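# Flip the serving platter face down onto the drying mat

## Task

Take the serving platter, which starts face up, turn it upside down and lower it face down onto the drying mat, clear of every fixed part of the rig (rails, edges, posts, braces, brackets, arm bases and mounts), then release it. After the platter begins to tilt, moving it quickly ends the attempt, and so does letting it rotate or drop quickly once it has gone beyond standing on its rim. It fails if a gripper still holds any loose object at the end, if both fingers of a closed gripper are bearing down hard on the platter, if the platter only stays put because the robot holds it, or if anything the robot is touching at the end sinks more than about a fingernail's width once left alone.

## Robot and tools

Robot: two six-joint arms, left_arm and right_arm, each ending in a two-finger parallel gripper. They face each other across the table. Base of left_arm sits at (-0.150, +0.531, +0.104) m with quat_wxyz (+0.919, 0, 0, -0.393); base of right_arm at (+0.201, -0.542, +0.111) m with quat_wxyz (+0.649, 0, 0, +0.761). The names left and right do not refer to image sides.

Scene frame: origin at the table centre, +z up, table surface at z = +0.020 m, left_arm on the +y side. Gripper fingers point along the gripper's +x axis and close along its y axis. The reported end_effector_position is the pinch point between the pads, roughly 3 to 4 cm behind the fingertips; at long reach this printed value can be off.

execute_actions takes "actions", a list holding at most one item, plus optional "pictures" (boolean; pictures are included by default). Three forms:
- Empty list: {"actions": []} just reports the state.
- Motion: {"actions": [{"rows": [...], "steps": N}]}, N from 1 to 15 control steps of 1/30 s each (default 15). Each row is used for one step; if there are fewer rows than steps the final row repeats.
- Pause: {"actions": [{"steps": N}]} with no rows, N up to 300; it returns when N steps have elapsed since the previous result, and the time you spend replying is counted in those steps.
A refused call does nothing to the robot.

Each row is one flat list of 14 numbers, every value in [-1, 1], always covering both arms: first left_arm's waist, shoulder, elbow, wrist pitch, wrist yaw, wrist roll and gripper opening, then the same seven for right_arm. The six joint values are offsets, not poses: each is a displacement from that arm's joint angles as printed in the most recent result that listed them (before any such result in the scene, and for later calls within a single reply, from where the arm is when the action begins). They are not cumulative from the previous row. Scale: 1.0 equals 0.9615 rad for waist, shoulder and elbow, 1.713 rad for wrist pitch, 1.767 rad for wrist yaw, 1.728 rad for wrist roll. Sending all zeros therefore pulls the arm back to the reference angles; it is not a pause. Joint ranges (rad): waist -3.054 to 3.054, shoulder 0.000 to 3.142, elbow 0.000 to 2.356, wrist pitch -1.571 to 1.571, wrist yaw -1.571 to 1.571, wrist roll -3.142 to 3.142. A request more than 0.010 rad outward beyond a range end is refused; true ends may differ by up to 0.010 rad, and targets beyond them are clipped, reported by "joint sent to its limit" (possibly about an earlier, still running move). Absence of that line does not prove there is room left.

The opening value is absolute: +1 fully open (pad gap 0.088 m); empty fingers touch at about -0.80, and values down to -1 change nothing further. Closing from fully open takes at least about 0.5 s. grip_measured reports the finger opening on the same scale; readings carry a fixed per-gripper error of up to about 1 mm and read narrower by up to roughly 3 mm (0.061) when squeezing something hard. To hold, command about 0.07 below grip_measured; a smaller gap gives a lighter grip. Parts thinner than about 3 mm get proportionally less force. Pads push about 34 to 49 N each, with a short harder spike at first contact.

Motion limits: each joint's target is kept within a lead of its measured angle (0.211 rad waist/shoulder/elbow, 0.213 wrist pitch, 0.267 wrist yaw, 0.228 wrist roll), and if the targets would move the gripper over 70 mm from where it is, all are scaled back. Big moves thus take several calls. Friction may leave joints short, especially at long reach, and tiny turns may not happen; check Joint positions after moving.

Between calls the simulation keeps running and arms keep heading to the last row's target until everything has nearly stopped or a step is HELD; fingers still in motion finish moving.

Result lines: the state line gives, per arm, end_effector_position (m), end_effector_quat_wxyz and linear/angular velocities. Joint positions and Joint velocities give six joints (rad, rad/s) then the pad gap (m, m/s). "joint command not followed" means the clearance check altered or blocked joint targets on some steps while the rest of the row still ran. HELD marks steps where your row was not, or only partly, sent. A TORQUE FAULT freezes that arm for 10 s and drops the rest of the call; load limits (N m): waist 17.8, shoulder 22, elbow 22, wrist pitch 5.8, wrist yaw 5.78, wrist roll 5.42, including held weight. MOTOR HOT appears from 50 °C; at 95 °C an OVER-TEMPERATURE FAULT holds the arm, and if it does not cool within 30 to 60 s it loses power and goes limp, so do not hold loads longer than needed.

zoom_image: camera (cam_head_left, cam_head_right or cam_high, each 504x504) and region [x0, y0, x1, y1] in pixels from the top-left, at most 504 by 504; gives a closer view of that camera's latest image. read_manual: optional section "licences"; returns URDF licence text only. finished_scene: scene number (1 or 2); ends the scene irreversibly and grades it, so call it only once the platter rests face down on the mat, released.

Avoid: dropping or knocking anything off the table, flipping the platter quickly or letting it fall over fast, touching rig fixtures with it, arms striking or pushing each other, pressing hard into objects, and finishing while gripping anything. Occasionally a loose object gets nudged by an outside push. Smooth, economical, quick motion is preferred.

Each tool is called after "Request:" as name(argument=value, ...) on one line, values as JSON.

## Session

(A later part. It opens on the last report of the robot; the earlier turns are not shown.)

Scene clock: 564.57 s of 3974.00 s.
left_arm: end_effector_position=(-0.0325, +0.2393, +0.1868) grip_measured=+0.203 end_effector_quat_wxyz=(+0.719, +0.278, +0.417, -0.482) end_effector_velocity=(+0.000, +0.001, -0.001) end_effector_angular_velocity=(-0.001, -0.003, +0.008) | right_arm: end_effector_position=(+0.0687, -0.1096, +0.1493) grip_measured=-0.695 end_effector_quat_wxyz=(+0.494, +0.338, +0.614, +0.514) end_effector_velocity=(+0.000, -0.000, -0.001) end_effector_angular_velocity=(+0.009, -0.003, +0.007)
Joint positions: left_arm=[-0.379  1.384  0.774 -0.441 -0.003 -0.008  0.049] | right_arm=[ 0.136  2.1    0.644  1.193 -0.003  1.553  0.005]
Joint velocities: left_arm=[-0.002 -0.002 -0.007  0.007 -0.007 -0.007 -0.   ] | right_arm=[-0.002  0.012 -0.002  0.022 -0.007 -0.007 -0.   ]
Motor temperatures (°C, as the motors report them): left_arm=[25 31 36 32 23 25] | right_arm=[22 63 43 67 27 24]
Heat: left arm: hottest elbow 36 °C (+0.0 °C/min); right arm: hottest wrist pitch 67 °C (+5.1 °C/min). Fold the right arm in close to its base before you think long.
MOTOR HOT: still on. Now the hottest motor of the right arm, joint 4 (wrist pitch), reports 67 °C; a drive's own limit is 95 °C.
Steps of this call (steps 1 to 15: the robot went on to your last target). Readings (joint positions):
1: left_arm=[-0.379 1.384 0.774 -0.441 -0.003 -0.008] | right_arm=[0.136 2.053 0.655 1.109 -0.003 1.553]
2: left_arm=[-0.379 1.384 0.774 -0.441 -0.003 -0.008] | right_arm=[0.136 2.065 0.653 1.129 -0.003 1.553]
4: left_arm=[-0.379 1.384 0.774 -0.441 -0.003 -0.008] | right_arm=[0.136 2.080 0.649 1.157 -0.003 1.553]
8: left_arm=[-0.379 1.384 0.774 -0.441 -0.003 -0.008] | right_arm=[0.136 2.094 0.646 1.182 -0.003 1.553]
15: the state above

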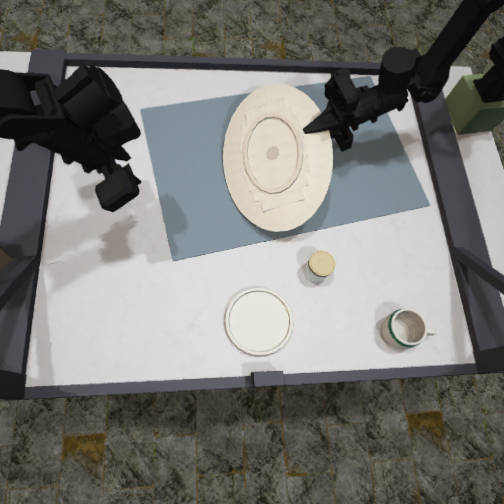

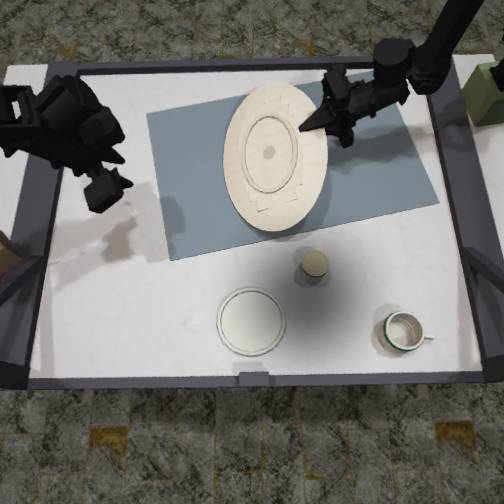

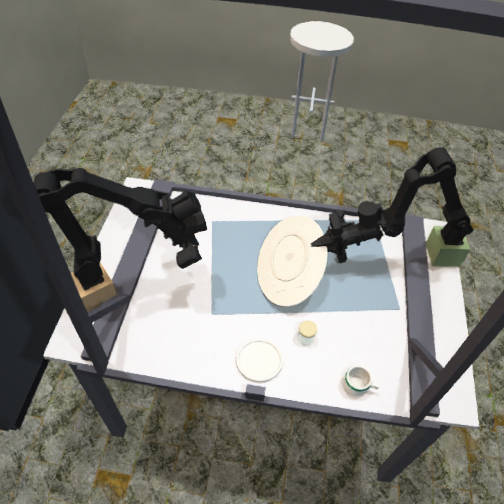

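Request:
execute_actions(actions=[{"rows":[[0,0,0,0,0,0,0.2,-0.003,0.002,0.02,0.03,0,0,-0.85],[0,0,0,0,0,0,0.2,-0.006,0.019,0.02,0.043,0,0,-0.85],[0,0,0,0,0,0,0.2,-0.009,0.036,0.021,0.056,0,0,-0.85],[0,0,0,0,0,0,0.2,-0.012,0.053,0.023,0.069,0,0,-0.85],[0,0,0,0,0,0,0.2,-0.015,0.07,0.025,0.082,0,0,-0.85],[0,0,0,0,0,0,0.2,-0.018,0.087,0.028,0.095,0,0,-0.85],[0,0,0,0,0,0,0.2,-0.021,0.104,0.031,0.108,0,0,-0.85],[0,0,0,0,0,0,0.2,-0.024,0.121,0.034,0.12,0,0,-0.85],[0,0,0,0,0,0,0.2,-0.027,0.138,0.037,0.132,0,0,-0.85],[0,0,0,0,0,0,0.2,-0.03,0.155,0.04,0.144,0,0,-0.85],[0,0,0,0,0,0,0.2,-0.032,0.172,0.044,0.156,0,0,-0.85],[0,0,0,0,0,0,0.2,-0.034,0.189,0.048,0.168,0,0,-0.85],[0,0,0,0,0,0,0.2,-0.036,0.206,0.052,0.18,0,0,-0.85],[0,0,0,0,0,0,0.2,-0.038,0.223,0.056,0.192,0,0,-0.85],[0,0,0,0,0,0,0.2,-0.038,0.239,0.059,0.204,0,0,-0.85]],"steps":15}], pictures=false)

Request:
execute_actions(actions=[{"steps":15}])

Scene clock: 575.17 s of 3974.00 s.
left_arm: end_effector_position=(-0.0325, +0.2393, +0.1868) grip_measured=+0.203 end_effector_quat_wxyz=(+0.719, +0.278, +0.417, -0.482) end_effector_velocity=(-0.002, +0.005, -0.004) end_effector_angular_velocity=(+0.026, +0.008, +0.008) | right_arm: end_effector_position=(+0.0782, -0.1057, +0.1271) grip_measured=-0.695 end_effector_quat_wxyz=(+0.479, +0.369, +0.597, +0.528) end_effector_velocity=(+0.026, +0.022, -0.048) end_effector_angular_velocity=(+0.224, +0.059, -0.053)
Joint positions: left_arm=[-0.379  1.384  0.774 -0.441 -0.003 -0.008  0.049] | right_arm=[ 0.112  2.281  0.654  1.444 -0.007  1.554  0.005]
Joint velocities: left_arm=[-0.002  0.002 -0.002 -0.022 -0.007 -0.007 -0.   ] | right_arm=[-0.076  0.471  0.11   0.593 -0.022 -0.007 -0.   ]
Motor temperatures (°C, as the motors report them): left_arm=[25 31 37 32 23 25] | right_arm=[22 60 42 69 27 24]
Heat: left arm: hottest elbow 37 °C (+1.0 °C/min); right arm: hottest wrist pitch 69 °C (+5.1 °C/min). Fold the right arm in close to its base before you think long.
MOTOR HOT: still on. Now the hottest motor of the right arm, joint 4 (wrist pitch), reports 69 °C; a drive's own limit is 95 °C.
Steps of this call (steps 1 to 15: the robot went on to your last target; steps 16 to 90: nothing new was sent; then 7.10 s passed at rest; steps 91 to 105: all 15 steps of this action). Readings (joint positions):
91: left_arm=[-0.379 1.384 0.774 -0.441 -0.003 -0.008] | right_arm=[0.136 2.103 0.644 1.198 -0.003 1.553]
92: left_arm=[-0.379 1.384 0.774 -0.441 -0.003 -0.008] | right_arm=[0.136 2.108 0.644 1.206 -0.003 1.553]
94: left_arm=[-0.379 1.384 0.774 -0.441 -0.003 -0.008] | right_arm=[0.135 2.125 0.644 1.230 -0.003 1.553]
98: left_arm=[-0.379 1.384 0.774 -0.441 -0.003 -0.008] | right_arm=[0.130 2.176 0.644 1.303 -0.006 1.554]
105: the state above

Scene clock: 575.67 s of 3974.00 s.
left_arm: end_effector_position=(-0.0325, +0.2393, +0.1868) grip_measured=+0.203 end_effector_quat_wxyz=(+0.719, +0.278, +0.417, -0.482) end_effector_velocity=(-0.000, +0.002, -0.001) end_effector_angular_velocity=(+0.008, +0.000, +0.008) | right_arm: end_effector_position=(+0.0804, -0.1039, +0.1208) grip_measured=-0.695 end_effector_quat_wxyz=(+0.473, +0.379, +0.591, +0.533) end_effector_velocity=(+0.000, -0.000, -0.004) end_effector_angular_velocity=(-0.010, -0.009, +0.006)
Joint positions: left_arm=[-0.379  1.384  0.774 -0.441 -0.003 -0.008  0.049] | right_arm=[ 0.106  2.34   0.667  1.518 -0.007  1.554  0.005]
Joint velocities: left_arm=[-0.002 -0.002 -0.002 -0.007 -0.007 -0.007 -0.   ] | right_arm=[-0.002  0.007  0.002 -0.007 -0.007 -0.007 -0.   ]
Motor temperatures (°C, as the motors report them): left_arm=[25 31 37 32 23 25] | right_arm=[22 60 42 69 27 24]
Heat: left arm: hottest elbow 37 °C (+1.0 °C/min); right arm: hottest wrist pitch 69 °C (+5.0 °C/min). Fold the right arm in close to its base before you think long.
MOTOR HOT: still on. Now the hottest motor of the right arm, joint 4 (wrist pitch), reports 69 °C; a drive's own limit is 95 °C.
Steps of this call (steps 1 to 15: the robot went on to your last target). Readings (joint positions):
1: left_arm=[-0.379 1.384 0.774 -0.441 -0.003 -0.008] | right_arm=[0.110 2.296 0.657 1.462 -0.007 1.554]
2: left_arm=[-0.379 1.384 0.774 -0.441 -0.003 -0.008] | right_arm=[0.108 2.307 0.660 1.475 -0.007 1.554]
4: left_arm=[-0.379 1.384 0.774 -0.441 -0.003 -0.008] | right_arm=[0.107 2.321 0.663 1.493 -0.007 1.554]
8: left_arm=[-0.379 1.384 0.774 -0.441 -0.003 -0.008] | right_arm=[0.106 2.334 0.666 1.510 -0.007 1.554]
15: the state above

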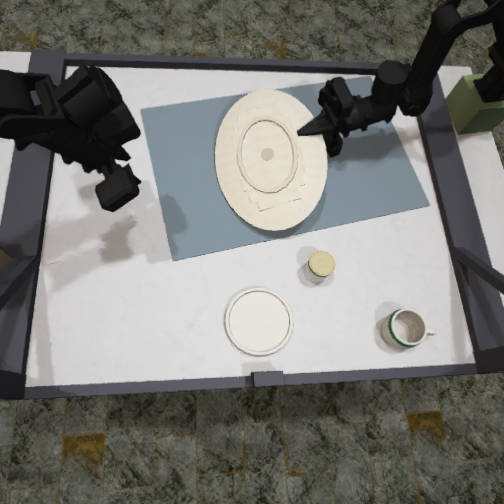

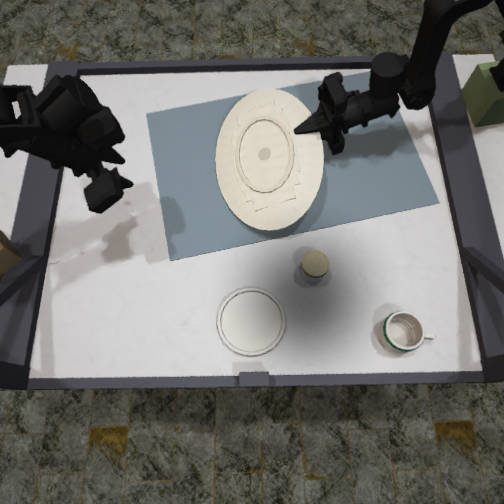

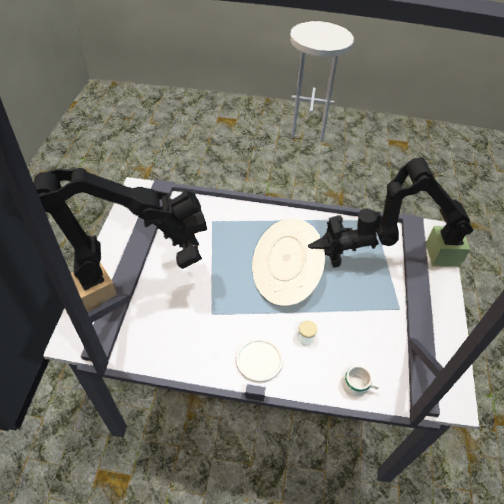

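Request:
execute_actions(actions=[{"rows":[[0,0.05,0.025,0.008,0,0,0.2,0,-0.01,0.03,0.008,0,0,-0.85],[0,0.1,0.05,0.016,0,0,0.2,0,-0.01,0.03,0.008,0,0,-0.85],[0,0.15,0.075,0.024,0,0,0.2,0,-0.01,0.03,0.008,0,0,-0.85],[0,0.2,0.1,0.032,0,0,0.2,0,-0.01,0.03,0.008,0,0,-0.85],[0,0.25,0.125,0.04,0,0,0.2,0,-0.01,0.03,0.008,0,0,-0.85],[0,0.3,0.15,0.048,0,0,0.2,0,-0.01,0.03,0.008,0,0,-0.85],[0,0.35,0.175,0.056,0,0,0.2,0,-0.01,0.03,0.008,0,0,-0.85],[0,0.4,0.2,0.064,0,0,0.2,0,-0.01,0.03,0.008,0,0,-0.85],[0,0.45,0.225,0.072,0,0,0.2,0,-0.01,0.03,0.008,0,0,-0.85],[0,0.5,0.25,0.08,0,0,0.2,0,-0.01,0.03,0.008,0,0,-0.85],[0,0.55,0.275,0.088,0,0,0.2,0,-0.01,0.03,0.008,0,0,-0.85],[0,0.6,0.3,0.096,0,0,0.2,0,-0.01,0.03,0.008,0,0,-0.85],[0,0.65,0.33,0.104,0,0,0.2,0,-0.01,0.03,0.008,0,0,-0.85],[0,0.69,0.355,0.112,0,0,0.2,0,-0.01,0.03,0.008,0,0,-0.85],[0,0.72,0.379,0.12,0,0,0.2,0,-0.01,0.03,0.008,0,0,-0.85]],"steps":15}], pictures=false)

Request:
execute_actions(actions=[{"steps":20}])

Scene clock: 598.80 s of 3974.00 s.
left_arm: end_effector_position=(+0.0002, +0.1582, +0.1146) grip_measured=+0.203 end_effector_quat_wxyz=(+0.700, +0.300, +0.449, -0.468) end_effector_velocity=(+0.077, -0.197, -0.224) end_effector_angular_velocity=(+0.121, +0.045, +0.002) | right_arm: end_effector_position=(+0.0803, -0.1040, +0.1199) grip_measured=-0.695 end_effector_quat_wxyz=(+0.473, +0.378, +0.591, +0.532) end_effector_velocity=(+0.000, -0.001, -0.004) end_effector_angular_velocity=(-0.016, -0.026, +0.008)
Joint positions: left_arm=[-0.379  1.897  1.044 -0.287 -0.003 -0.008  0.049] | right_arm=[ 0.106  2.341  0.668  1.516 -0.008  1.555  0.005]
Joint velocities: left_arm=[-0.007  1.248  0.73   0.388 -0.007 -0.007 -0.   ] | right_arm=[-0.002 -0.002 -0.002 -0.022 -0.007 -0.022  0.   ]
Motor temperatures (°C, as the motors report them): left_arm=[25 31 37 32 23 25] | right_arm=[23 55 40 67 27 24]
Heat: left arm: hottest elbow 37 °C (+1.0 °C/min); right arm: hottest wrist pitch 67 °C (+0.0 °C/min). Fold the right arm in close to its base before you think long.
MOTOR HOT: still on. Now the hottest motor of the right arm, joint 4 (wrist pitch), reports 67 °C; a drive's own limit is 95 °C.
Steps of this call (steps 1 to 15: the robot went on to your last target; steps 16 to 90: nothing new was sent; then 19.63 s passed at rest; steps 91 to 105: all 15 steps of this action). Readings (joint positions):
91: left_arm=[-0.379 1.387 0.775 -0.441 -0.003 -0.008] | right_arm=[0.106 2.341 0.668 1.519 -0.007 1.554]
92: left_arm=[-0.379 1.397 0.780 -0.439 -0.003 -0.008] | right_arm=[0.106 2.341 0.668 1.519 -0.007 1.554]
94: left_arm=[-0.379 1.445 0.805 -0.421 -0.003 -0.008] | right_arm=[0.106 2.341 0.668 1.518 -0.007 1.554]
98: left_arm=[-0.379 1.599 0.884 -0.377 -0.003 -0.008] | right_arm=[0.106 2.341 0.668 1.516 -0.008 1.554]
105: the state above

Scene clock: 599.47 s of 3974.00 s.
left_arm: end_effector_position=(+0.0085, +0.1376, +0.0789) grip_measured=+0.203 end_effector_quat_wxyz=(+0.693, +0.307, +0.459, -0.464) end_effector_velocity=(-0.003, +0.001, -0.003) end_effector_angular_velocity=(+0.008, +0.013, +0.001) | right_arm: end_effector_position=(+0.0803, -0.1040, +0.1199) grip_measured=-0.695 end_effector_quat_wxyz=(+0.473, +0.378, +0.591, +0.532) end_effector_velocity=(+0.002, -0.001, -0.003) end_effector_angular_velocity=(-0.013, +0.003, -0.011)
Joint positions: left_arm=[-0.379  2.063  1.131 -0.238 -0.003 -0.008  0.049] | right_arm=[ 0.106  2.341  0.668  1.516 -0.008  1.555  0.005]
Joint velocities: left_arm=[-0.002  0.007  0.002 -0.007  0.007 -0.007 -0.   ] | right_arm=[-0.002  0.002 -0.002 -0.007  0.007  0.007  0.   ]
Motor temperatures (°C, as the motors report them): left_arm=[25 31 37 32 23 25] | right_arm=[23 55 40 67 27 24]
Heat: left arm: hottest elbow 37 °C (+1.0 °C/min); right arm: hottest wrist pitch 67 °C (+0.0 °C/min). Fold the right arm in close to its base before you think long.
MOTOR HOT: still on. Now the hottest motor of the right arm, joint 4 (wrist pitch), reports 67 °C; a drive's own limit is 95 °C.
Steps of this call (steps 1 to 20: the robot went on to your last target). Readings (joint positions):
1: left_arm=[-0.379 1.935 1.066 -0.273 -0.003 -0.008] | right_arm=[0.106 2.341 0.668 1.516 -0.008 1.555]
2: left_arm=[-0.379 1.968 1.083 -0.264 -0.003 -0.008] | right_arm=[0.106 2.341 0.668 1.516 -0.008 1.555]
4: left_arm=[-0.379 2.012 1.102 -0.256 -0.003 -0.008] | right_arm=[0.106 2.341 0.668 1.516 -0.008 1.555]
8: left_arm=[-0.379 2.048 1.117 -0.245 -0.003 -0.008] | right_arm=[0.106 2.341 0.668 1.516 -0.008 1.555]
20: the state above

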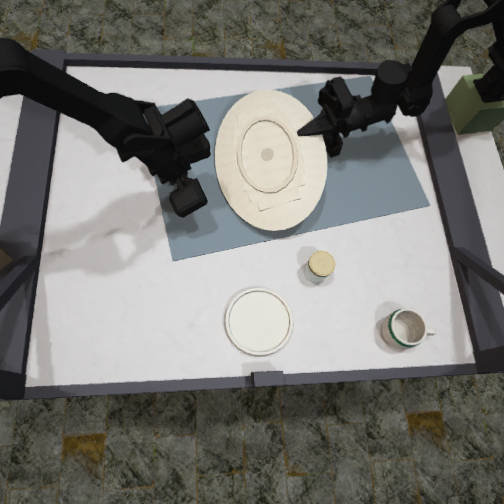

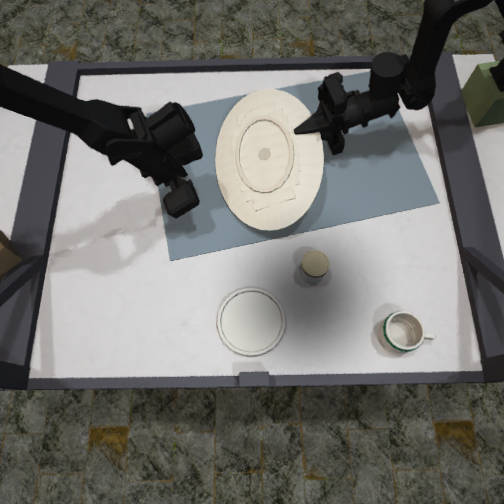

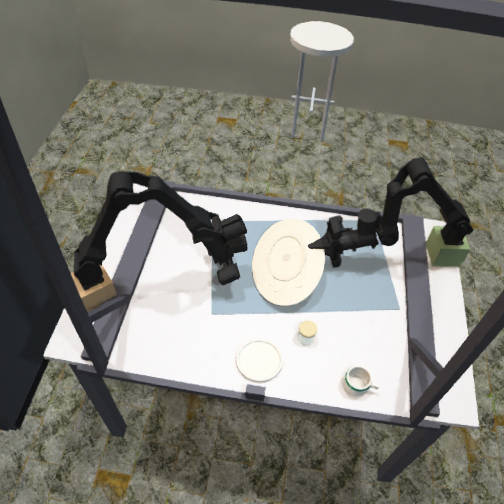

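Request:
zoom_image(camera="cam_head_right", region=[140, 80, 360, 250])

Request:
zoom_image(camera="cam_high", region=[190, 190, 400, 330])

Region (140, 80, 360, 250) of cam_head_right's 504x504 image, scaled by 2.291, with more detail than that image has; it fills the top 389 rows of this view, and the rest is white.

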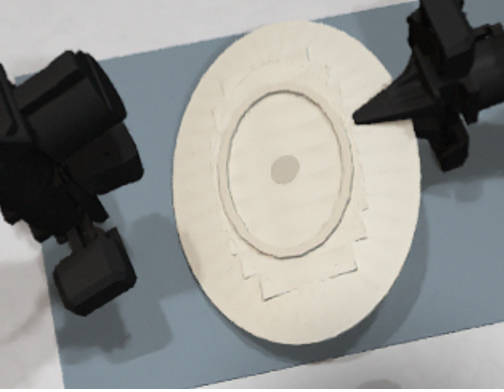

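Region (190, 190, 400, 330) of cam_high's 504x504 image, scaled by 2.400, with more detail than that image has.

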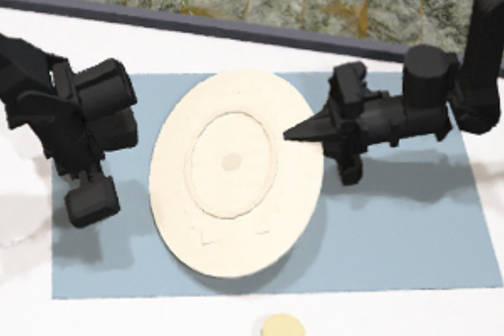

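Request:
execute_actions(actions=[{"rows":[[-0.007,0.009,0.01,0,0,0,0.2,0,-0.01,0.03,0.008,0,0,-0.85],[-0.014,0.018,0.02,0,0,0,0.2,0,-0.01,0.03,0.008,0,0,-0.85],[-0.021,0.027,0.03,0,0,0,0.2,0,-0.01,0.03,0.008,0,0,-0.85],[-0.028,0.036,0.04,0,0,0,0.2,0,-0.01,0.03,0.008,0,0,-0.85],[-0.035,0.045,0.05,0,0,0,0.2,0,-0.01,0.03,0.008,0,0,-0.85],[-0.042,0.054,0.06,0,0,0,0.2,0,-0.01,0.03,0.008,0,0,-0.85],[-0.049,0.063,0.07,0,0,0,0.2,0,-0.01,0.03,0.008,0,0,-0.85],[-0.056,0.072,0.08,0,0,0,0.2,0,-0.01,0.03,0.008,0,0,-0.85],[-0.063,0.081,0.09,0,0,0,0.2,0,-0.01,0.03,0.008,0,0,-0.85],[-0.07,0.09,0.1,0,0,0,0.2,0,-0.01,0.03,0.008,0,0,-0.85],[-0.075,0.099,0.11,0.004,0,0,0.2,0,-0.01,0.03,0.008,0,0,-0.85],[-0.075,0.108,0.12,0.004,0,0,0.2,0,-0.01,0.03,0.008,0,0,-0.85],[-0.075,0.117,0.12,0.004,0,0,0.2,0,-0.01,0.03,0.008,0,0,-0.85],[-0.075,0.125,0.12,0.004,0,0,0.2,0,-0.01,0.03,0.008,0,0,-0.85],[-0.075,0.13,0.12,0.004,0,0,0.2,0,-0.01,0.03,0.008,0,0,-0.85]],"steps":15}], pictures=false)

Request:
execute_actions(actions=[{"steps":15}])

Request:
zoom_image(camera="cam_head_right", region=[140, 80, 360, 250])

Request:
zoom_image(camera="cam_high", region=[190, 190, 400, 330])

Scene clock: 622.93 s of 3974.00 s.
left_arm: end_effector_position=(-0.0100, +0.1053, +0.0714) grip_measured=+0.203 end_effector_quat_wxyz=(+0.681, +0.318, +0.443, -0.489) end_effector_velocity=(-0.020, -0.031, -0.047) end_effector_angular_velocity=(+0.061, -0.004, -0.069) | right_arm: end_effector_position=(+0.0803, -0.1040, +0.1197) grip_measured=-0.695 end_effector_quat_wxyz=(+0.473, +0.378, +0.592, +0.532) end_effector_velocity=(+0.000, -0.001, -0.003) end_effector_angular_velocity=(-0.006, -0.023, +0.008)
Joint positions: left_arm=[-0.445  2.146  1.226 -0.234 -0.003 -0.008  0.049] | right_arm=[ 0.106  2.341  0.668  1.515 -0.008  1.555  0.005]
Joint velocities: left_arm=[-0.071  0.203  0.139  0.007 -0.022  0.007 -0.   ] | right_arm=[-0.002  0.002 -0.002 -0.007 -0.007 -0.022 -0.   ]
Motor temperatures (°C, as the motors report them): left_arm=[25 33 37 32 23 25] | right_arm=[22 53 38 63 27 24]
Heat: left arm: hottest elbow 37 °C (+1.0 °C/min); right arm: hottest wrist pitch 63 °C (-3.0 °C/min). Fold the right arm in close to its base before you think long.
MOTOR HOT: still on. Now the hottest motor of the right arm, joint 4 (wrist pitch), reports 63 °C; a drive's own limit is 95 °C.
Steps of this call (steps 1 to 15: the robot went on to your last target; steps 16 to 90: nothing new was sent; then 19.97 s passed at rest; steps 91 to 105: all 15 steps of this action). Readings (joint positions):
91: left_arm=[-0.379 2.063 1.132 -0.238 -0.003 -0.008] | right_arm=[0.106 2.341 0.668 1.515 -0.008 1.555]
92: left_arm=[-0.380 2.063 1.133 -0.238 -0.003 -0.008] | right_arm=[0.106 2.341 0.668 1.515 -0.008 1.555]
94: left_arm=[-0.384 2.068 1.141 -0.238 -0.003 -0.008] | right_arm=[0.106 2.341 0.668 1.515 -0.008 1.555]
98: left_arm=[-0.405 2.091 1.171 -0.238 -0.003 -0.008] | right_arm=[0.106 2.341 0.668 1.515 -0.008 1.555]
105: the state above

Scene clock: 623.43 s of 3974.00 s.
left_arm: end_effector_position=(-0.0107, +0.1031, +0.0651) grip_measured=+0.203 end_effector_quat_wxyz=(+0.678, +0.320, +0.446, -0.488) end_effector_velocity=(-0.001, +0.003, -0.002) end_effector_angular_velocity=(+0.011, +0.006, +0.021) | right_arm: end_effector_position=(+0.0803, -0.1040, +0.1197) grip_measured=-0.695 end_effector_quat_wxyz=(+0.473, +0.378, +0.592, +0.532) end_effector_velocity=(-0.002, -0.002, -0.004) end_effector_angular_velocity=(-0.020, -0.009, +0.020)
Joint positions: left_arm=[-0.448  2.17   1.24  -0.232 -0.003 -0.008  0.049] | right_arm=[ 0.106  2.341  0.668  1.515 -0.008  1.555  0.005]
Joint velocities: left_arm=[-0.002  0.002 -0.002 -0.007 -0.007 -0.022 -0.   ] | right_arm=[-0.002 -0.002 -0.002 -0.022 -0.022 -0.007  0.   ]
Motor temperatures (°C, as the motors report them): left_arm=[25 33 37 32 23 25] | right_arm=[22 53 38 63 27 24]
Heat: left arm: hottest elbow 37 °C (+1.0 °C/min); right arm: hottest wrist pitch 63 °C (-4.0 °C/min). Fold the right arm in close to its base before you think long.
MOTOR HOT: still on. Now the hottest motor of the right arm, joint 4 (wrist pitch), reports 63 °C; a drive's own limit is 95 °C.
Steps of this call (steps 1 to 15: the robot went on to your last target). Readings (joint positions):
1: left_arm=[-0.447 2.152 1.230 -0.234 -0.003 -0.008] | right_arm=[0.106 2.341 0.668 1.515 -0.008 1.555]
2: left_arm=[-0.447 2.157 1.232 -0.234 -0.003 -0.008] | right_arm=[0.106 2.341 0.668 1.515 -0.008 1.555]
4: left_arm=[-0.448 2.165 1.234 -0.233 -0.003 -0.008] | right_arm=[0.106 2.341 0.668 1.515 -0.008 1.555]
8: left_arm=[-0.448 2.169 1.239 -0.233 -0.003 -0.008] | right_arm=[0.106 2.341 0.668 1.515 -0.008 1.555]
15: the state above

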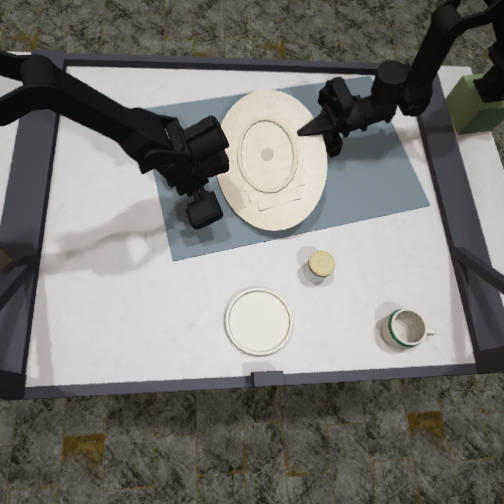

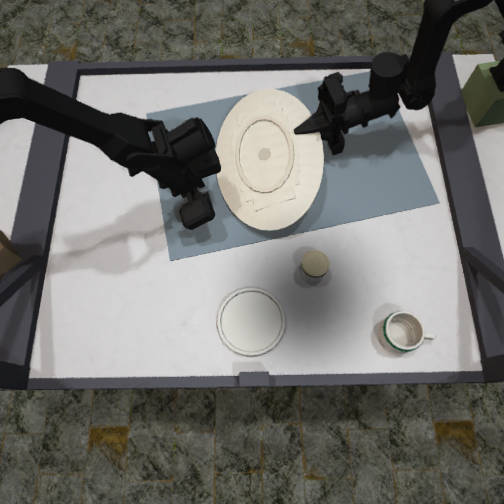

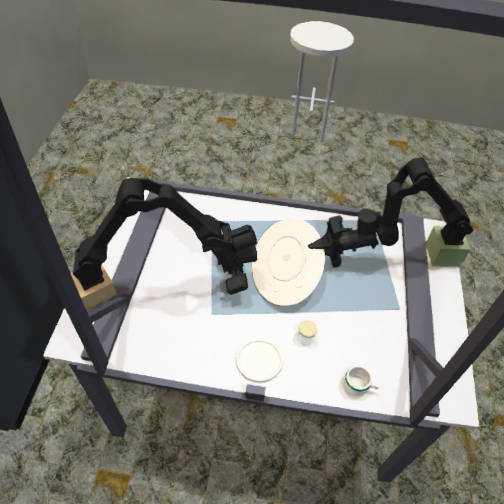

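Region (140, 80, 360, 250) of cam_head_right's 504x504 image, scaled by 2.291, with more detail than that image has; it fills the top 389 rows of this view, and the rest is white.

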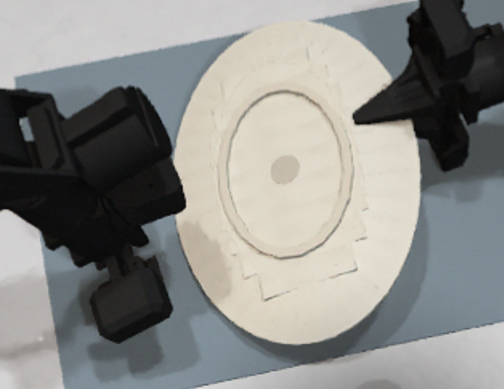

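Region (190, 190, 400, 330) of cam_high's 504x504 image, scaled by 2.400, with more detail than that image has.

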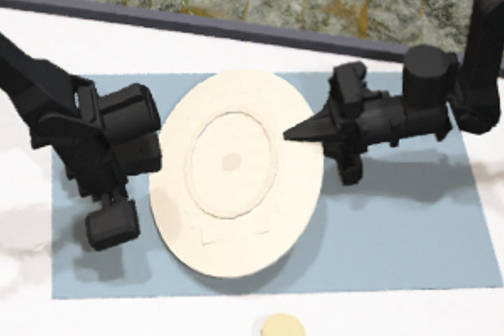

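Request:
execute_actions(actions=[{"rows":[[0,0.014,0.012,-0.002,0,0,0.2,0,-0.01,0.03,0.008,0,0,-0.85],[0,0.018,0.018,-0.003,0,0,0.2,0,-0.01,0.03,0.008,0,0,-0.85],[0,0.022,0.024,-0.005,0,0,0.2,0,-0.01,0.03,0.008,0,0,-0.85],[0,0.026,0.03,-0.006,0,0,0.2,0,-0.01,0.03,0.008,0,0,-0.85],[0,0.03,0.036,-0.008,0,0,0.2,0,-0.01,0.03,0.008,0,0,-0.85],[0,0.034,0.042,-0.009,0,0,0.2,0,-0.01,0.03,0.008,0,0,-0.85],[0,0.038,0.048,-0.011,0,0,0.2,0,-0.01,0.03,0.008,0,0,-0.85],[0,0.042,0.054,-0.012,0,0,0.2,0,-0.01,0.03,0.008,0,0,-0.85],[0,0.046,0.06,-0.014,0,0,0.2,0,-0.01,0.03,0.008,0,0,-0.85],[0,0.05,0.066,-0.015,0,0,0.2,0,-0.01,0.03,0.008,0,0,-0.85],[0,0.054,0.072,-0.017,0,0,0.2,0,-0.01,0.03,0.008,0,0,-0.85],[0,0.058,0.078,-0.018,0,0,0.2,0,-0.01,0.03,0.008,0,0,-0.85],[0,0.062,0.084,-0.02,0,0,0.2,0,-0.01,0.03,0.008,0,0,-0.85],[0,0.066,0.09,-0.021,0,0,0.2,0,-0.01,0.03,0.008,0,0,-0.85],[0,0.069,0.094,-0.022,0,0,0.2,0,-0.01,0.03,0.008,0,0,-0.85]],"steps":15}], pictures=false)

Request:
execute_actions(actions=[{"steps":15}])

Request:
zoom_image(camera="cam_head_right", region=[140, 80, 360, 250])

Scene clock: 635.03 s of 3974.00 s.
left_arm: end_effector_position=(-0.0100, +0.1008, +0.0641) grip_measured=+0.203 end_effector_quat_wxyz=(+0.671, +0.328, +0.456, -0.483) end_effector_velocity=(-0.001, -0.004, -0.003) end_effector_angular_velocity=(+0.074, +0.034, +0.002) | right_arm: end_effector_position=(+0.0803, -0.1040, +0.1197) grip_measured=-0.695 end_effector_quat_wxyz=(+0.473, +0.378, +0.592, +0.532) end_effector_velocity=(+0.002, -0.000, -0.000) end_effector_angular_velocity=(+0.001, +0.006, -0.011)
Joint positions: left_arm=[-0.448  2.192  1.286 -0.288 -0.003 -0.008  0.049] | right_arm=[ 0.106  2.341  0.668  1.515 -0.008  1.555  0.005]
Joint velocities: left_arm=[-0.002  0.051  0.11  -0.139  0.007 -0.007 -0.   ] | right_arm=[-0.002  0.002 -0.002  0.007  0.007  0.007 -0.   ]
Motor temperatures (°C, as the motors report them): left_arm=[25 34 37 32 23 25] | right_arm=[22 52 38 61 27 24]
Heat: left arm: hottest elbow 37 °C (+0.0 °C/min); right arm: hottest wrist pitch 61 °C (-8.1 °C/min). Fold the right arm in close to its base before you think long.
MOTOR HOT: still on. Now the hottest motor of the right arm, joint 4 (wrist pitch), reports 61 °C; a drive's own limit is 95 °C.
Steps of this call (steps 1 to 15: the robot went on to your last target; steps 16 to 90: nothing new was sent; then 8.10 s passed at rest; steps 91 to 105: all 15 steps of this action). Readings (joint positions):
91: left_arm=[-0.448 2.170 1.240 -0.232 -0.003 -0.008] | right_arm=[0.106 2.341 0.668 1.515 -0.008 1.555]
92: left_arm=[-0.448 2.170 1.241 -0.233 -0.003 -0.008] | right_arm=[0.106 2.341 0.668 1.515 -0.008 1.555]
94: left_arm=[-0.448 2.172 1.246 -0.238 -0.003 -0.008] | right_arm=[0.106 2.341 0.668 1.515 -0.008 1.555]
98: left_arm=[-0.448 2.178 1.259 -0.255 -0.003 -0.008] | right_arm=[0.106 2.341 0.668 1.515 -0.008 1.555]
105: the state above

Scene clock: 635.53 s of 3974.00 s.
left_arm: end_effector_position=(-0.0098, +0.1004, +0.0638) grip_measured=+0.203 end_effector_quat_wxyz=(+0.669, +0.330, +0.459, -0.482) end_effector_velocity=(-0.001, +0.003, +0.000) end_effector_angular_velocity=(+0.018, +0.001, +0.007) | right_arm: end_effector_position=(+0.0803, -0.1040, +0.1197) grip_measured=-0.695 end_effector_quat_wxyz=(+0.473, +0.378, +0.592, +0.532) end_effector_velocity=(-0.000, +0.001, +0.000) end_effector_angular_velocity=(-0.001, -0.006, +0.006)
Joint positions: left_arm=[-0.448  2.197  1.299 -0.303 -0.003 -0.008  0.049] | right_arm=[ 0.106  2.341  0.668  1.515 -0.008  1.555  0.005]
Joint velocities: left_arm=[-0.002 -0.002  0.002 -0.022 -0.007 -0.007 -0.   ] | right_arm=[-0.002 -0.002  0.002 -0.007 -0.007 -0.007 -0.   ]
Motor temperatures (°C, as the motors report them): left_arm=[25 34 37 32 23 25] | right_arm=[22 52 38 61 27 24]
Heat: left arm: hottest elbow 37 °C (+0.0 °C/min); right arm: hottest wrist pitch 61 °C (-8.0 °C/min). Fold the right arm in close to its base before you think long.
MOTOR HOT: still on. Now the hottest motor of the right arm, joint 4 (wrist pitch), reports 61 °C; a drive's own limit is 95 °C.
Steps of this call (steps 1 to 15: the robot went on to your last target). Readings (joint positions):
1: left_arm=[-0.448 2.193 1.289 -0.292 -0.003 -0.008] | right_arm=[0.106 2.341 0.668 1.515 -0.008 1.555]
2: left_arm=[-0.448 2.194 1.292 -0.295 -0.003 -0.008] | right_arm=[0.106 2.341 0.668 1.515 -0.008 1.555]
4: left_arm=[-0.448 2.195 1.295 -0.298 -0.003 -0.008] | right_arm=[0.106 2.341 0.668 1.515 -0.008 1.555]
8: left_arm=[-0.448 2.197 1.297 -0.302 -0.003 -0.008] | right_arm=[0.106 2.341 0.668 1.515 -0.008 1.555]
15: the state above

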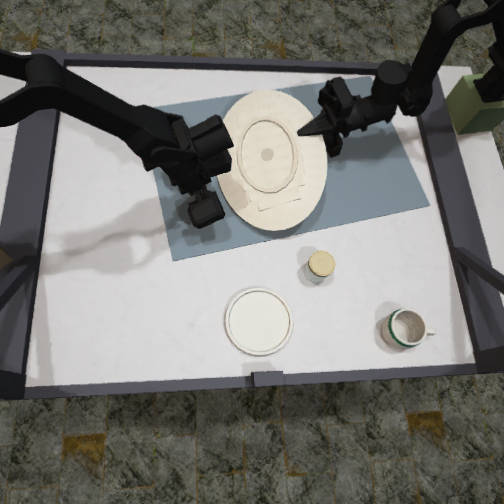

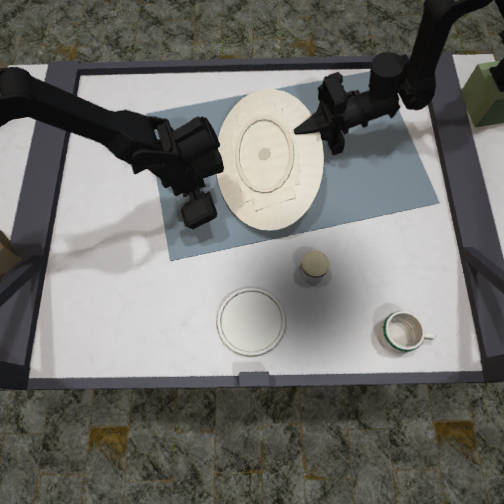

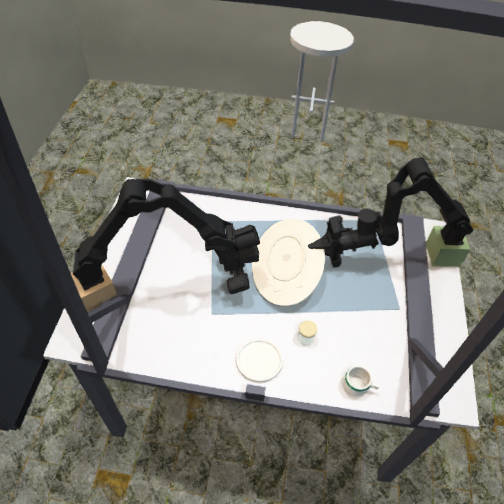

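Region (140, 80, 360, 250) of cam_head_right's 504x504 image, scaled by 2.291, with more detail than that image has; it fills the top 389 rows of this view, and the rest is white.

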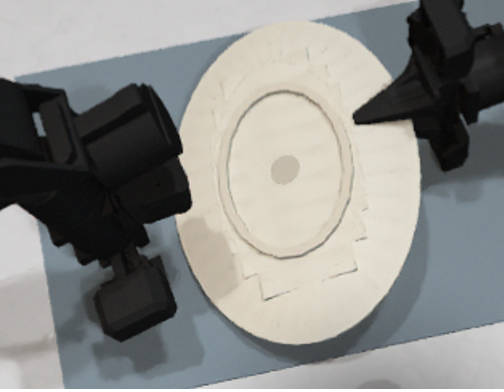

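Request:
execute_actions(actions=[{"rows":[[0,0.015,0,0,0,0,0.2,0,-0.01,0.03,0.008,0,0,-0.8],[0,0.015,0,0,0,0,0.2,0,-0.01,0.03,0.008,0,0,-0.76],[0,0.015,0,0,0,0,0.2,0,-0.01,0.03,0.008,0,0,-0.73],[0,0.015,0,0,0,0,0.2,0,-0.01,0.03,0.008,0,0,-0.71],[0,0.015,0,0,0,0,0.2,0,-0.01,0.03,0.008,0,0,-0.69],[0,0.015,0,0,0,0,0.2,0,-0.01,0.03,0.008,0,0,-0.67],[0,0.015,0,0,0,0,0.2,0,-0.01,0.03,0.008,0,0,-0.65],[0,0.015,0,0,0,0,0.2,0,-0.01,0.03,0.008,0,0,-0.63],[0,0.015,0,0,0,0,0.2,0,-0.01,0.03,0.008,0,0,-0.61],[0,0.015,0,0,0,0,0.2,0,-0.01,0.03,0.008,0,0,-0.59],[0,0.015,0,0,0,0,0.2,0,-0.01,0.03,0.008,0,0,-0.57],[0,0.015,0,0,0,0,0.2,0,-0.01,0.03,0.008,0,0,-0.55],[0,0.015,0,0,0,0,0.2,0,-0.01,0.03,0.008,0,0,-0.53],[0,0.015,0,0,0,0,0.2,0,-0.01,0.03,0.008,0,0,-0.51],[0,0.015,0,0,0,0,0.2,0,-0.01,0.03,0.008,0,0,-0.49]],"steps":15}], pictures=false)

Request:
execute_actions(actions=[{"steps":10}])

Scene clock: 646.90 s of 3974.00 s.
left_arm: end_effector_position=(-0.0103, +0.1018, +0.0636) grip_measured=+0.203 end_effector_quat_wxyz=(+0.668, +0.332, +0.461, -0.481) end_effector_velocity=(-0.001, +0.002, -0.000) end_effector_angular_velocity=(+0.008, -0.002, +0.007) | right_arm: end_effector_position=(+0.0809, -0.1047, +0.1157) grip_measured=-0.567 end_effector_quat_wxyz=(+0.477, +0.374, +0.594, +0.528) end_effector_velocity=(-0.001, -0.004, -0.007) end_effector_angular_velocity=(-0.020, -0.009, +0.020)
Joint positions: left_arm=[-0.448  2.197  1.299 -0.312 -0.003 -0.008  0.049] | right_arm=[ 0.106  2.345  0.668  1.505 -0.008  1.555  0.011]
Joint velocities: left_arm=[-0.002 -0.002 -0.002 -0.007 -0.007 -0.007 -0.   ] | right_arm=[-0.002  0.007 -0.007 -0.007 -0.022 -0.007  0.029]
Motor temperatures (°C, as the motors report them): left_arm=[25 33 38 39 23 25] | right_arm=[22 51 37 60 27 24]
Heat: left arm: hottest wrist pitch 39 °C (+2.0 °C/min); right arm: hottest wrist pitch 60 °C (-8.1 °C/min). Fold the right arm in close to its base before you think long.
MOTOR HOT: still on. Now the hottest motor of the right arm, joint 4 (wrist pitch), reports 60 °C; a drive's own limit is 95 °C.
Steps of this call (steps 1 to 15: the robot went on to your last target; steps 16 to 90: nothing new was sent; then 7.87 s passed at rest; steps 91 to 105: all 15 steps of this action). Readings (joint positions):
91: left_arm=[-0.448 2.198 1.299 -0.305 -0.003 -0.008] | right_arm=[0.106 2.341 0.668 1.514 -0.008 1.555]
92: left_arm=[-0.448 2.198 1.299 -0.307 -0.003 -0.008] | right_arm=[0.106 2.341 0.668 1.514 -0.008 1.555]
94: left_arm=[-0.448 2.198 1.299 -0.309 -0.003 -0.008] | right_arm=[0.106 2.341 0.668 1.514 -0.008 1.555]
98: left_arm=[-0.448 2.197 1.299 -0.311 -0.003 -0.008] | right_arm=[0.106 2.341 0.668 1.514 -0.008 1.555]
105: the state above

Scene clock: 647.23 s of 3974.00 s.
left_arm: end_effector_position=(-0.0103, +0.1018, +0.0636) grip_measured=+0.203 end_effector_quat_wxyz=(+0.668, +0.332, +0.462, -0.481) end_effector_velocity=(-0.001, +0.004, -0.004) end_effector_angular_velocity=(+0.016, +0.006, +0.021) | right_arm: end_effector_position=(+0.0809, -0.1047, +0.1156) grip_measured=-0.497 end_effector_quat_wxyz=(+0.477, +0.374, +0.594, +0.528) end_effector_velocity=(+0.000, -0.001, -0.004) end_effector_angular_velocity=(-0.020, -0.011, +0.006)
Joint positions: left_arm=[-0.448  2.197  1.299 -0.312 -0.003 -0.008  0.049] | right_arm=[ 0.106  2.346  0.668  1.505 -0.008  1.555  0.015]
Joint velocities: left_arm=[-0.002  0.002 -0.007 -0.007 -0.007 -0.022 -0.   ] | right_arm=[-0.002 -0.002 -0.002 -0.022 -0.007 -0.007  0.002]
Motor temperatures (°C, as the motors report them): left_arm=[25 33 38 39 23 25] | right_arm=[22 51 37 60 27 24]
Heat: left arm: hottest wrist pitch 39 °C (+2.0 °C/min); right arm: hottest wrist pitch 60 °C (-8.1 °C/min). Fold the right arm in close to its base before you think long.
MOTOR HOT: still on. Now the hottest motor of the right arm, joint 4 (wrist pitch), reports 60 °C; a drive's own limit is 95 °C.
Steps of this call (steps 1 to 10: the robot went on to your last target). Readings (joint positions):
1: left_arm=[-0.448 2.197 1.299 -0.312 -0.003 -0.008] | right_arm=[0.106 2.346 0.668 1.505 -0.008 1.555]
2: left_arm=[-0.448 2.197 1.299 -0.312 -0.003 -0.008] | right_arm=[0.106 2.346 0.668 1.505 -0.008 1.555]
4: left_arm=[-0.448 2.197 1.299 -0.312 -0.003 -0.008] | right_arm=[0.106 2.346 0.668 1.505 -0.008 1.555]
8: left_arm=[-0.448 2.197 1.299 -0.312 -0.003 -0.008] | right_arm=[0.106 2.346 0.668 1.505 -0.008 1.555]
10: the state above

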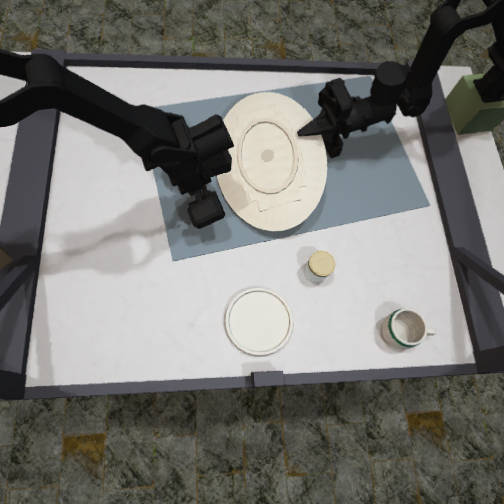

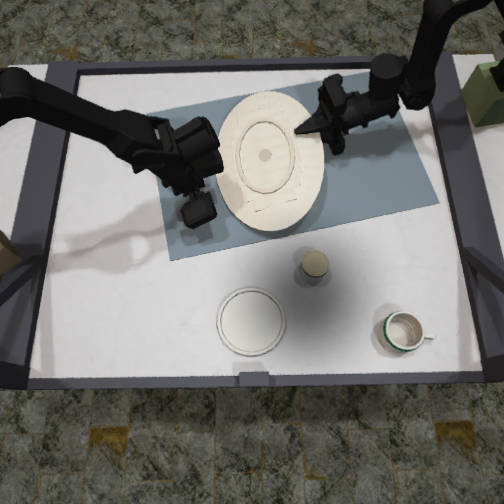

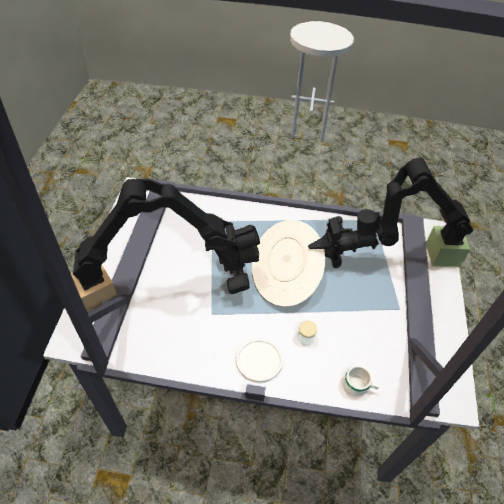

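Request:
execute_actions(actions=[{"rows":[[0,0.01,0,0,0,0,0.2,0,-0.015,0.03,0.014,0,0,-0.45],[0,0.01,0,0,0,0,0.2,0,-0.015,0.03,0.014,0,0,-0.4],[0,0.01,0,0,0,0,0.2,0,-0.015,0.03,0.014,0,0,-0.35],[0,0.01,0,0,0,0,0.2,0,-0.015,0.03,0.014,0,0,-0.3],[0,0.01,0,0,0,0,0.2,0,-0.015,0.03,0.014,0,0,-0.25],[0,0.01,0,0,0,0,0.2,0,-0.015,0.03,0.014,0,0,-0.2],[0,0.01,0,0,0,0,0.2,0,-0.015,0.03,0.014,0,0,-0.15],[0,0.01,0,0,0,0,0.2,0,-0.015,0.03,0.014,0,0,-0.1],[0,0.01,0,0,0,0,0.2,0,-0.015,0.03,0.014,0,0,-0.05],[0,0.01,0,0,0,0,0.2,0,-0.015,0.03,0.014,0,0,0],[0,0.01,0,0,0,0,0.2,0,-0.015,0.03,0.014,0,0,0.05],[0,0.01,0,0,0,0,0.2,0,-0.015,0.03,0.014,0,0,0.1],[0,0.01,0,0,0,0,0.2,0,-0.015,0.03,0.014,0,0,0.15],[0,0.01,0,0,0,0,0.2,0,-0.015,0.03,0.014,0,0,0.2],[0,0.01,0,0,0,0,0.2,0,-0.015,0.03,0.014,0,0,0.25]],"steps":15}], pictures=false)

Request:
execute_actions(actions=[{"rows":[[0,0.01,0,0,0,0,0.2,0,-0.015,0.03,0.014,0,0,0.3],[0,0.01,0,0,0,0,0.2,0,-0.015,0.03,0.014,0,0,0.35],[0,0.01,0,0,0,0,0.2,0,-0.015,0.03,0.014,0,0,0.4],[0,0.01,0,0,0,0,0.2,0,-0.015,0.03,0.014,0,0,0.45],[0,0.01,0,0,0,0,0.2,0,-0.015,0.03,0.014,0,0,0.5],[0,0.01,0,0,0,0,0.2,0,-0.015,0.03,0.014,0,0,0.55],[0,0.01,0,0,0,0,0.2,0,-0.015,0.03,0.014,0,0,0.6],[0,0.01,0,0,0,0,0.2,0,-0.015,0.03,0.014,0,0,0.65],[0,0.01,0,0,0,0,0.2,0,-0.015,0.03,0.014,0,0,0.7],[0,0.01,0,0,0,0,0.2,0,-0.015,0.03,0.014,0,0,0.75],[0,0.01,0,0,0,0,0.2,0,-0.015,0.03,0.014,0,0,0.8],[0,0.01,0,0,0,0,0.2,0,-0.015,0.03,0.014,0,0,0.85],[0,0.01,0,0,0,0,0.2,0,-0.015,0.03,0.014,0,0,0.9],[0,0.01,0,0,0,0,0.2,0,-0.015,0.03,0.014,0,0,0.95],[0,0.01,0,0,0,0,0.2,0,-0.015,0.03,0.014,0,0,1]],"steps":15}], pictures=false)

Request:
execute_actions(actions=[{"steps":10}])

Request:
zoom_image(camera="cam_high", region=[190, 190, 400, 330])

Scene clock: 662.93 s of 3974.00 s.
left_arm: end_effector_position=(-0.0104, +0.1020, +0.0639) grip_measured=+0.203 end_effector_quat_wxyz=(+0.667, +0.332, +0.462, -0.481) end_effector_velocity=(+0.001, +0.003, -0.000) end_effector_angular_velocity=(+0.013, -0.015, +0.012) | right_arm: end_effector_position=(+0.0810, -0.1046, +0.1162) grip_measured=+0.064 end_effector_quat_wxyz=(+0.477, +0.375, +0.594, +0.529) end_effector_velocity=(+0.002, +0.002, +0.006) end_effector_angular_velocity=(+0.028, +0.001, +0.001)
Joint positions: left_arm=[-0.448  2.195  1.299 -0.314 -0.003 -0.008  0.049] | right_arm=[ 0.105  2.346  0.668  1.507 -0.008  1.555  0.042]
Joint velocities: left_arm=[-0.002 -0.002 -0.002 -0.007 -0.022 -0.007  0.   ] | right_arm=[-0.007 -0.002  0.002  0.022 -0.007 -0.007  0.071]
Motor temperatures (°C, as the motors report them): left_arm=[25 34 37 38 23 25] | right_arm=[22 52 37 62 27 24]
Heat: left arm: hottest wrist pitch 38 °C (+1.0 °C/min); right arm: hottest wrist pitch 62 °C (-4.0 °C/min). Fold the right arm in close to its base before you think long.
MOTOR HOT: still on. Now the hottest motor of the right arm, joint 4 (wrist pitch), reports 62 °C; a drive's own limit is 95 °C.
Steps of this call (steps 1 to 15: the robot went on to your last target; steps 16 to 90: nothing new was sent; then 12.20 s passed at rest; steps 91 to 105: all 15 steps of this action). Readings (joint positions):
91: left_arm=[-0.448 2.196 1.299 -0.312 -0.003 -0.008] | right_arm=[0.106 2.346 0.668 1.505 -0.008 1.555]
92: left_arm=[-0.448 2.196 1.299 -0.313 -0.003 -0.008] | right_arm=[0.106 2.346 0.668 1.505 -0.008 1.555]
94: left_arm=[-0.448 2.196 1.299 -0.313 -0.003 -0.008] | right_arm=[0.106 2.346 0.668 1.505 -0.008 1.555]
98: left_arm=[-0.448 2.195 1.299 -0.314 -0.003 -0.008] | right_arm=[0.105 2.346 0.668 1.505 -0.008 1.555]
105: the state above

Scene clock: 663.43 s of 3974.00 s.
left_arm: end_effector_position=(-0.0104, +0.1022, +0.0639) grip_measured=+0.203 end_effector_quat_wxyz=(+0.667, +0.332, +0.462, -0.480) end_effector_velocity=(+0.001, +0.003, -0.000) end_effector_angular_velocity=(+0.008, -0.002, +0.012) | right_arm: end_effector_position=(+0.0810, -0.1045, +0.1166) grip_measured=+0.807 end_effector_quat_wxyz=(+0.476, +0.375, +0.594, +0.529) end_effector_velocity=(+0.000, -0.000, +0.001) end_effector_angular_velocity=(+0.003, -0.020, +0.008)
Joint positions: left_arm=[-0.448  2.195  1.299 -0.315 -0.003 -0.008  0.049] | right_arm=[ 0.105  2.346  0.668  1.509 -0.008  1.555  0.079]
Joint velocities: left_arm=[ 0.002 -0.002 -0.002 -0.007 -0.007 -0.007  0.   ] | right_arm=[-0.002 -0.007 -0.002 -0.007 -0.007 -0.022  0.067]
Motor temperatures (°C, as the motors report them): left_arm=[25 34 37 38 23 25] | right_arm=[22 52 37 62 27 24]
Heat: left arm: hottest wrist pitch 38 °C (+1.0 °C/min); right arm: hottest wrist pitch 62 °C (-4.0 °C/min). Fold the right arm in close to its base before you think long.
MOTOR HOT: still on. Now the hottest motor of the right arm, joint 4 (wrist pitch), reports 62 °C; a drive's own limit is 95 °C.
Steps of this call (steps 1 to 15: all 15 steps of this action). Readings (joint positions):
1: left_arm=[-0.448 2.195 1.299 -0.314 -0.003 -0.008] | right_arm=[0.105 2.346 0.668 1.508 -0.008 1.555]
2: left_arm=[-0.448 2.195 1.299 -0.314 -0.003 -0.008] | right_arm=[0.105 2.346 0.668 1.508 -0.008 1.555]
4: left_arm=[-0.448 2.195 1.299 -0.314 -0.003 -0.008] | right_arm=[0.105 2.346 0.668 1.508 -0.008 1.555]
8: left_arm=[-0.448 2.195 1.299 -0.315 -0.003 -0.008] | right_arm=[0.105 2.346 0.668 1.509 -0.008 1.555]
15: the state above

Scene clock: 663.77 s of 3974.00 s.
left_arm: end_effector_position=(-0.0104, +0.1022, +0.0639) grip_measured=+0.203 end_effector_quat_wxyz=(+0.667, +0.332, +0.462, -0.480) end_effector_velocity=(+0.002, -0.000, +0.001) end_effector_angular_velocity=(+0.000, -0.024, -0.002) | right_arm: end_effector_position=(+0.0810, -0.1045, +0.1166) grip_measured=+0.969 end_effector_quat_wxyz=(+0.476, +0.375, +0.594, +0.529) end_effector_velocity=(-0.000, +0.001, +0.003) end_effector_angular_velocity=(+0.017, -0.016, +0.008)
Joint positions: left_arm=[-0.448  2.195  1.299 -0.315 -0.003 -0.008  0.049] | right_arm=[ 0.105  2.346  0.668  1.509 -0.008  1.555  0.086]
Joint velocities: left_arm=[-0.002 -0.002 -0.002  0.007 -0.022  0.007 -0.   ] | right_arm=[-0.002 -0.002  0.002  0.007 -0.007 -0.022  0.005]
Motor temperatures (°C, as the motors report them): left_arm=[25 34 37 38 23 25] | right_arm=[22 52 37 62 27 24]
Heat: left arm: hottest wrist pitch 38 °C (+1.0 °C/min); right arm: hottest wrist pitch 62 °C (-4.0 °C/min). Fold the right arm in close to its base before you think long.
MOTOR HOT: still on. Now the hottest motor of the right arm, joint 4 (wrist pitch), reports 62 °C; a drive's own limit is 95 °C.
Steps of this call (steps 1 to 10: the robot went on to your last target). Readings (joint positions):
1: left_arm=[-0.448 2.195 1.299 -0.315 -0.003 -0.008] | right_arm=[0.105 2.346 0.668 1.509 -0.008 1.555]
2: left_arm=[-0.448 2.195 1.299 -0.315 -0.003 -0.008] | right_arm=[0.105 2.346 0.668 1.509 -0.008 1.555]
4: left_arm=[-0.448 2.195 1.299 -0.315 -0.003 -0.008] | right_arm=[0.105 2.346 0.668 1.509 -0.008 1.555]
8: left_arm=[-0.448 2.195 1.299 -0.315 -0.003 -0.008] | right_arm=[0.105 2.346 0.668 1.509 -0.008 1.555]
10: the state above

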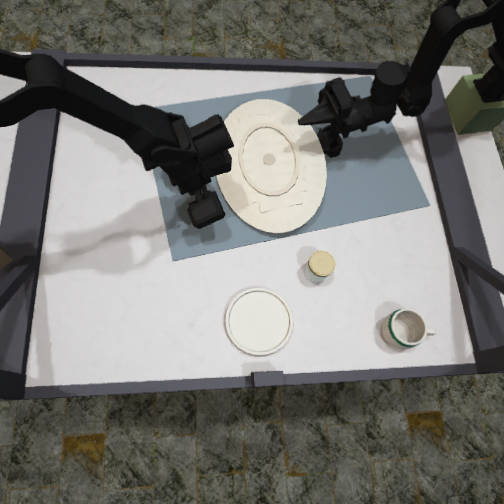

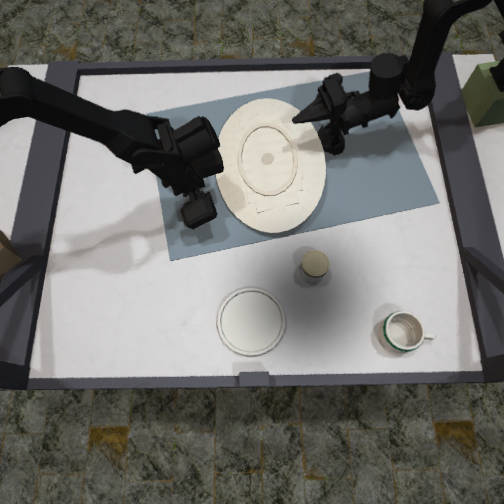

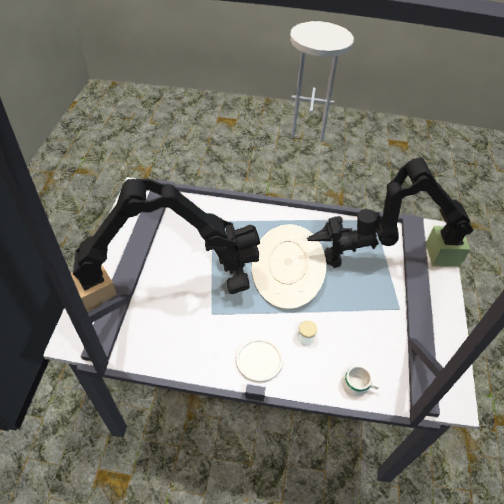

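Region (190, 190, 400, 330) of cam_high's 504x504 image, scaled by 2.400, with more detail than that image has.

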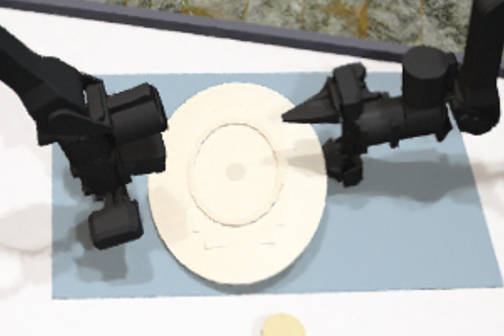

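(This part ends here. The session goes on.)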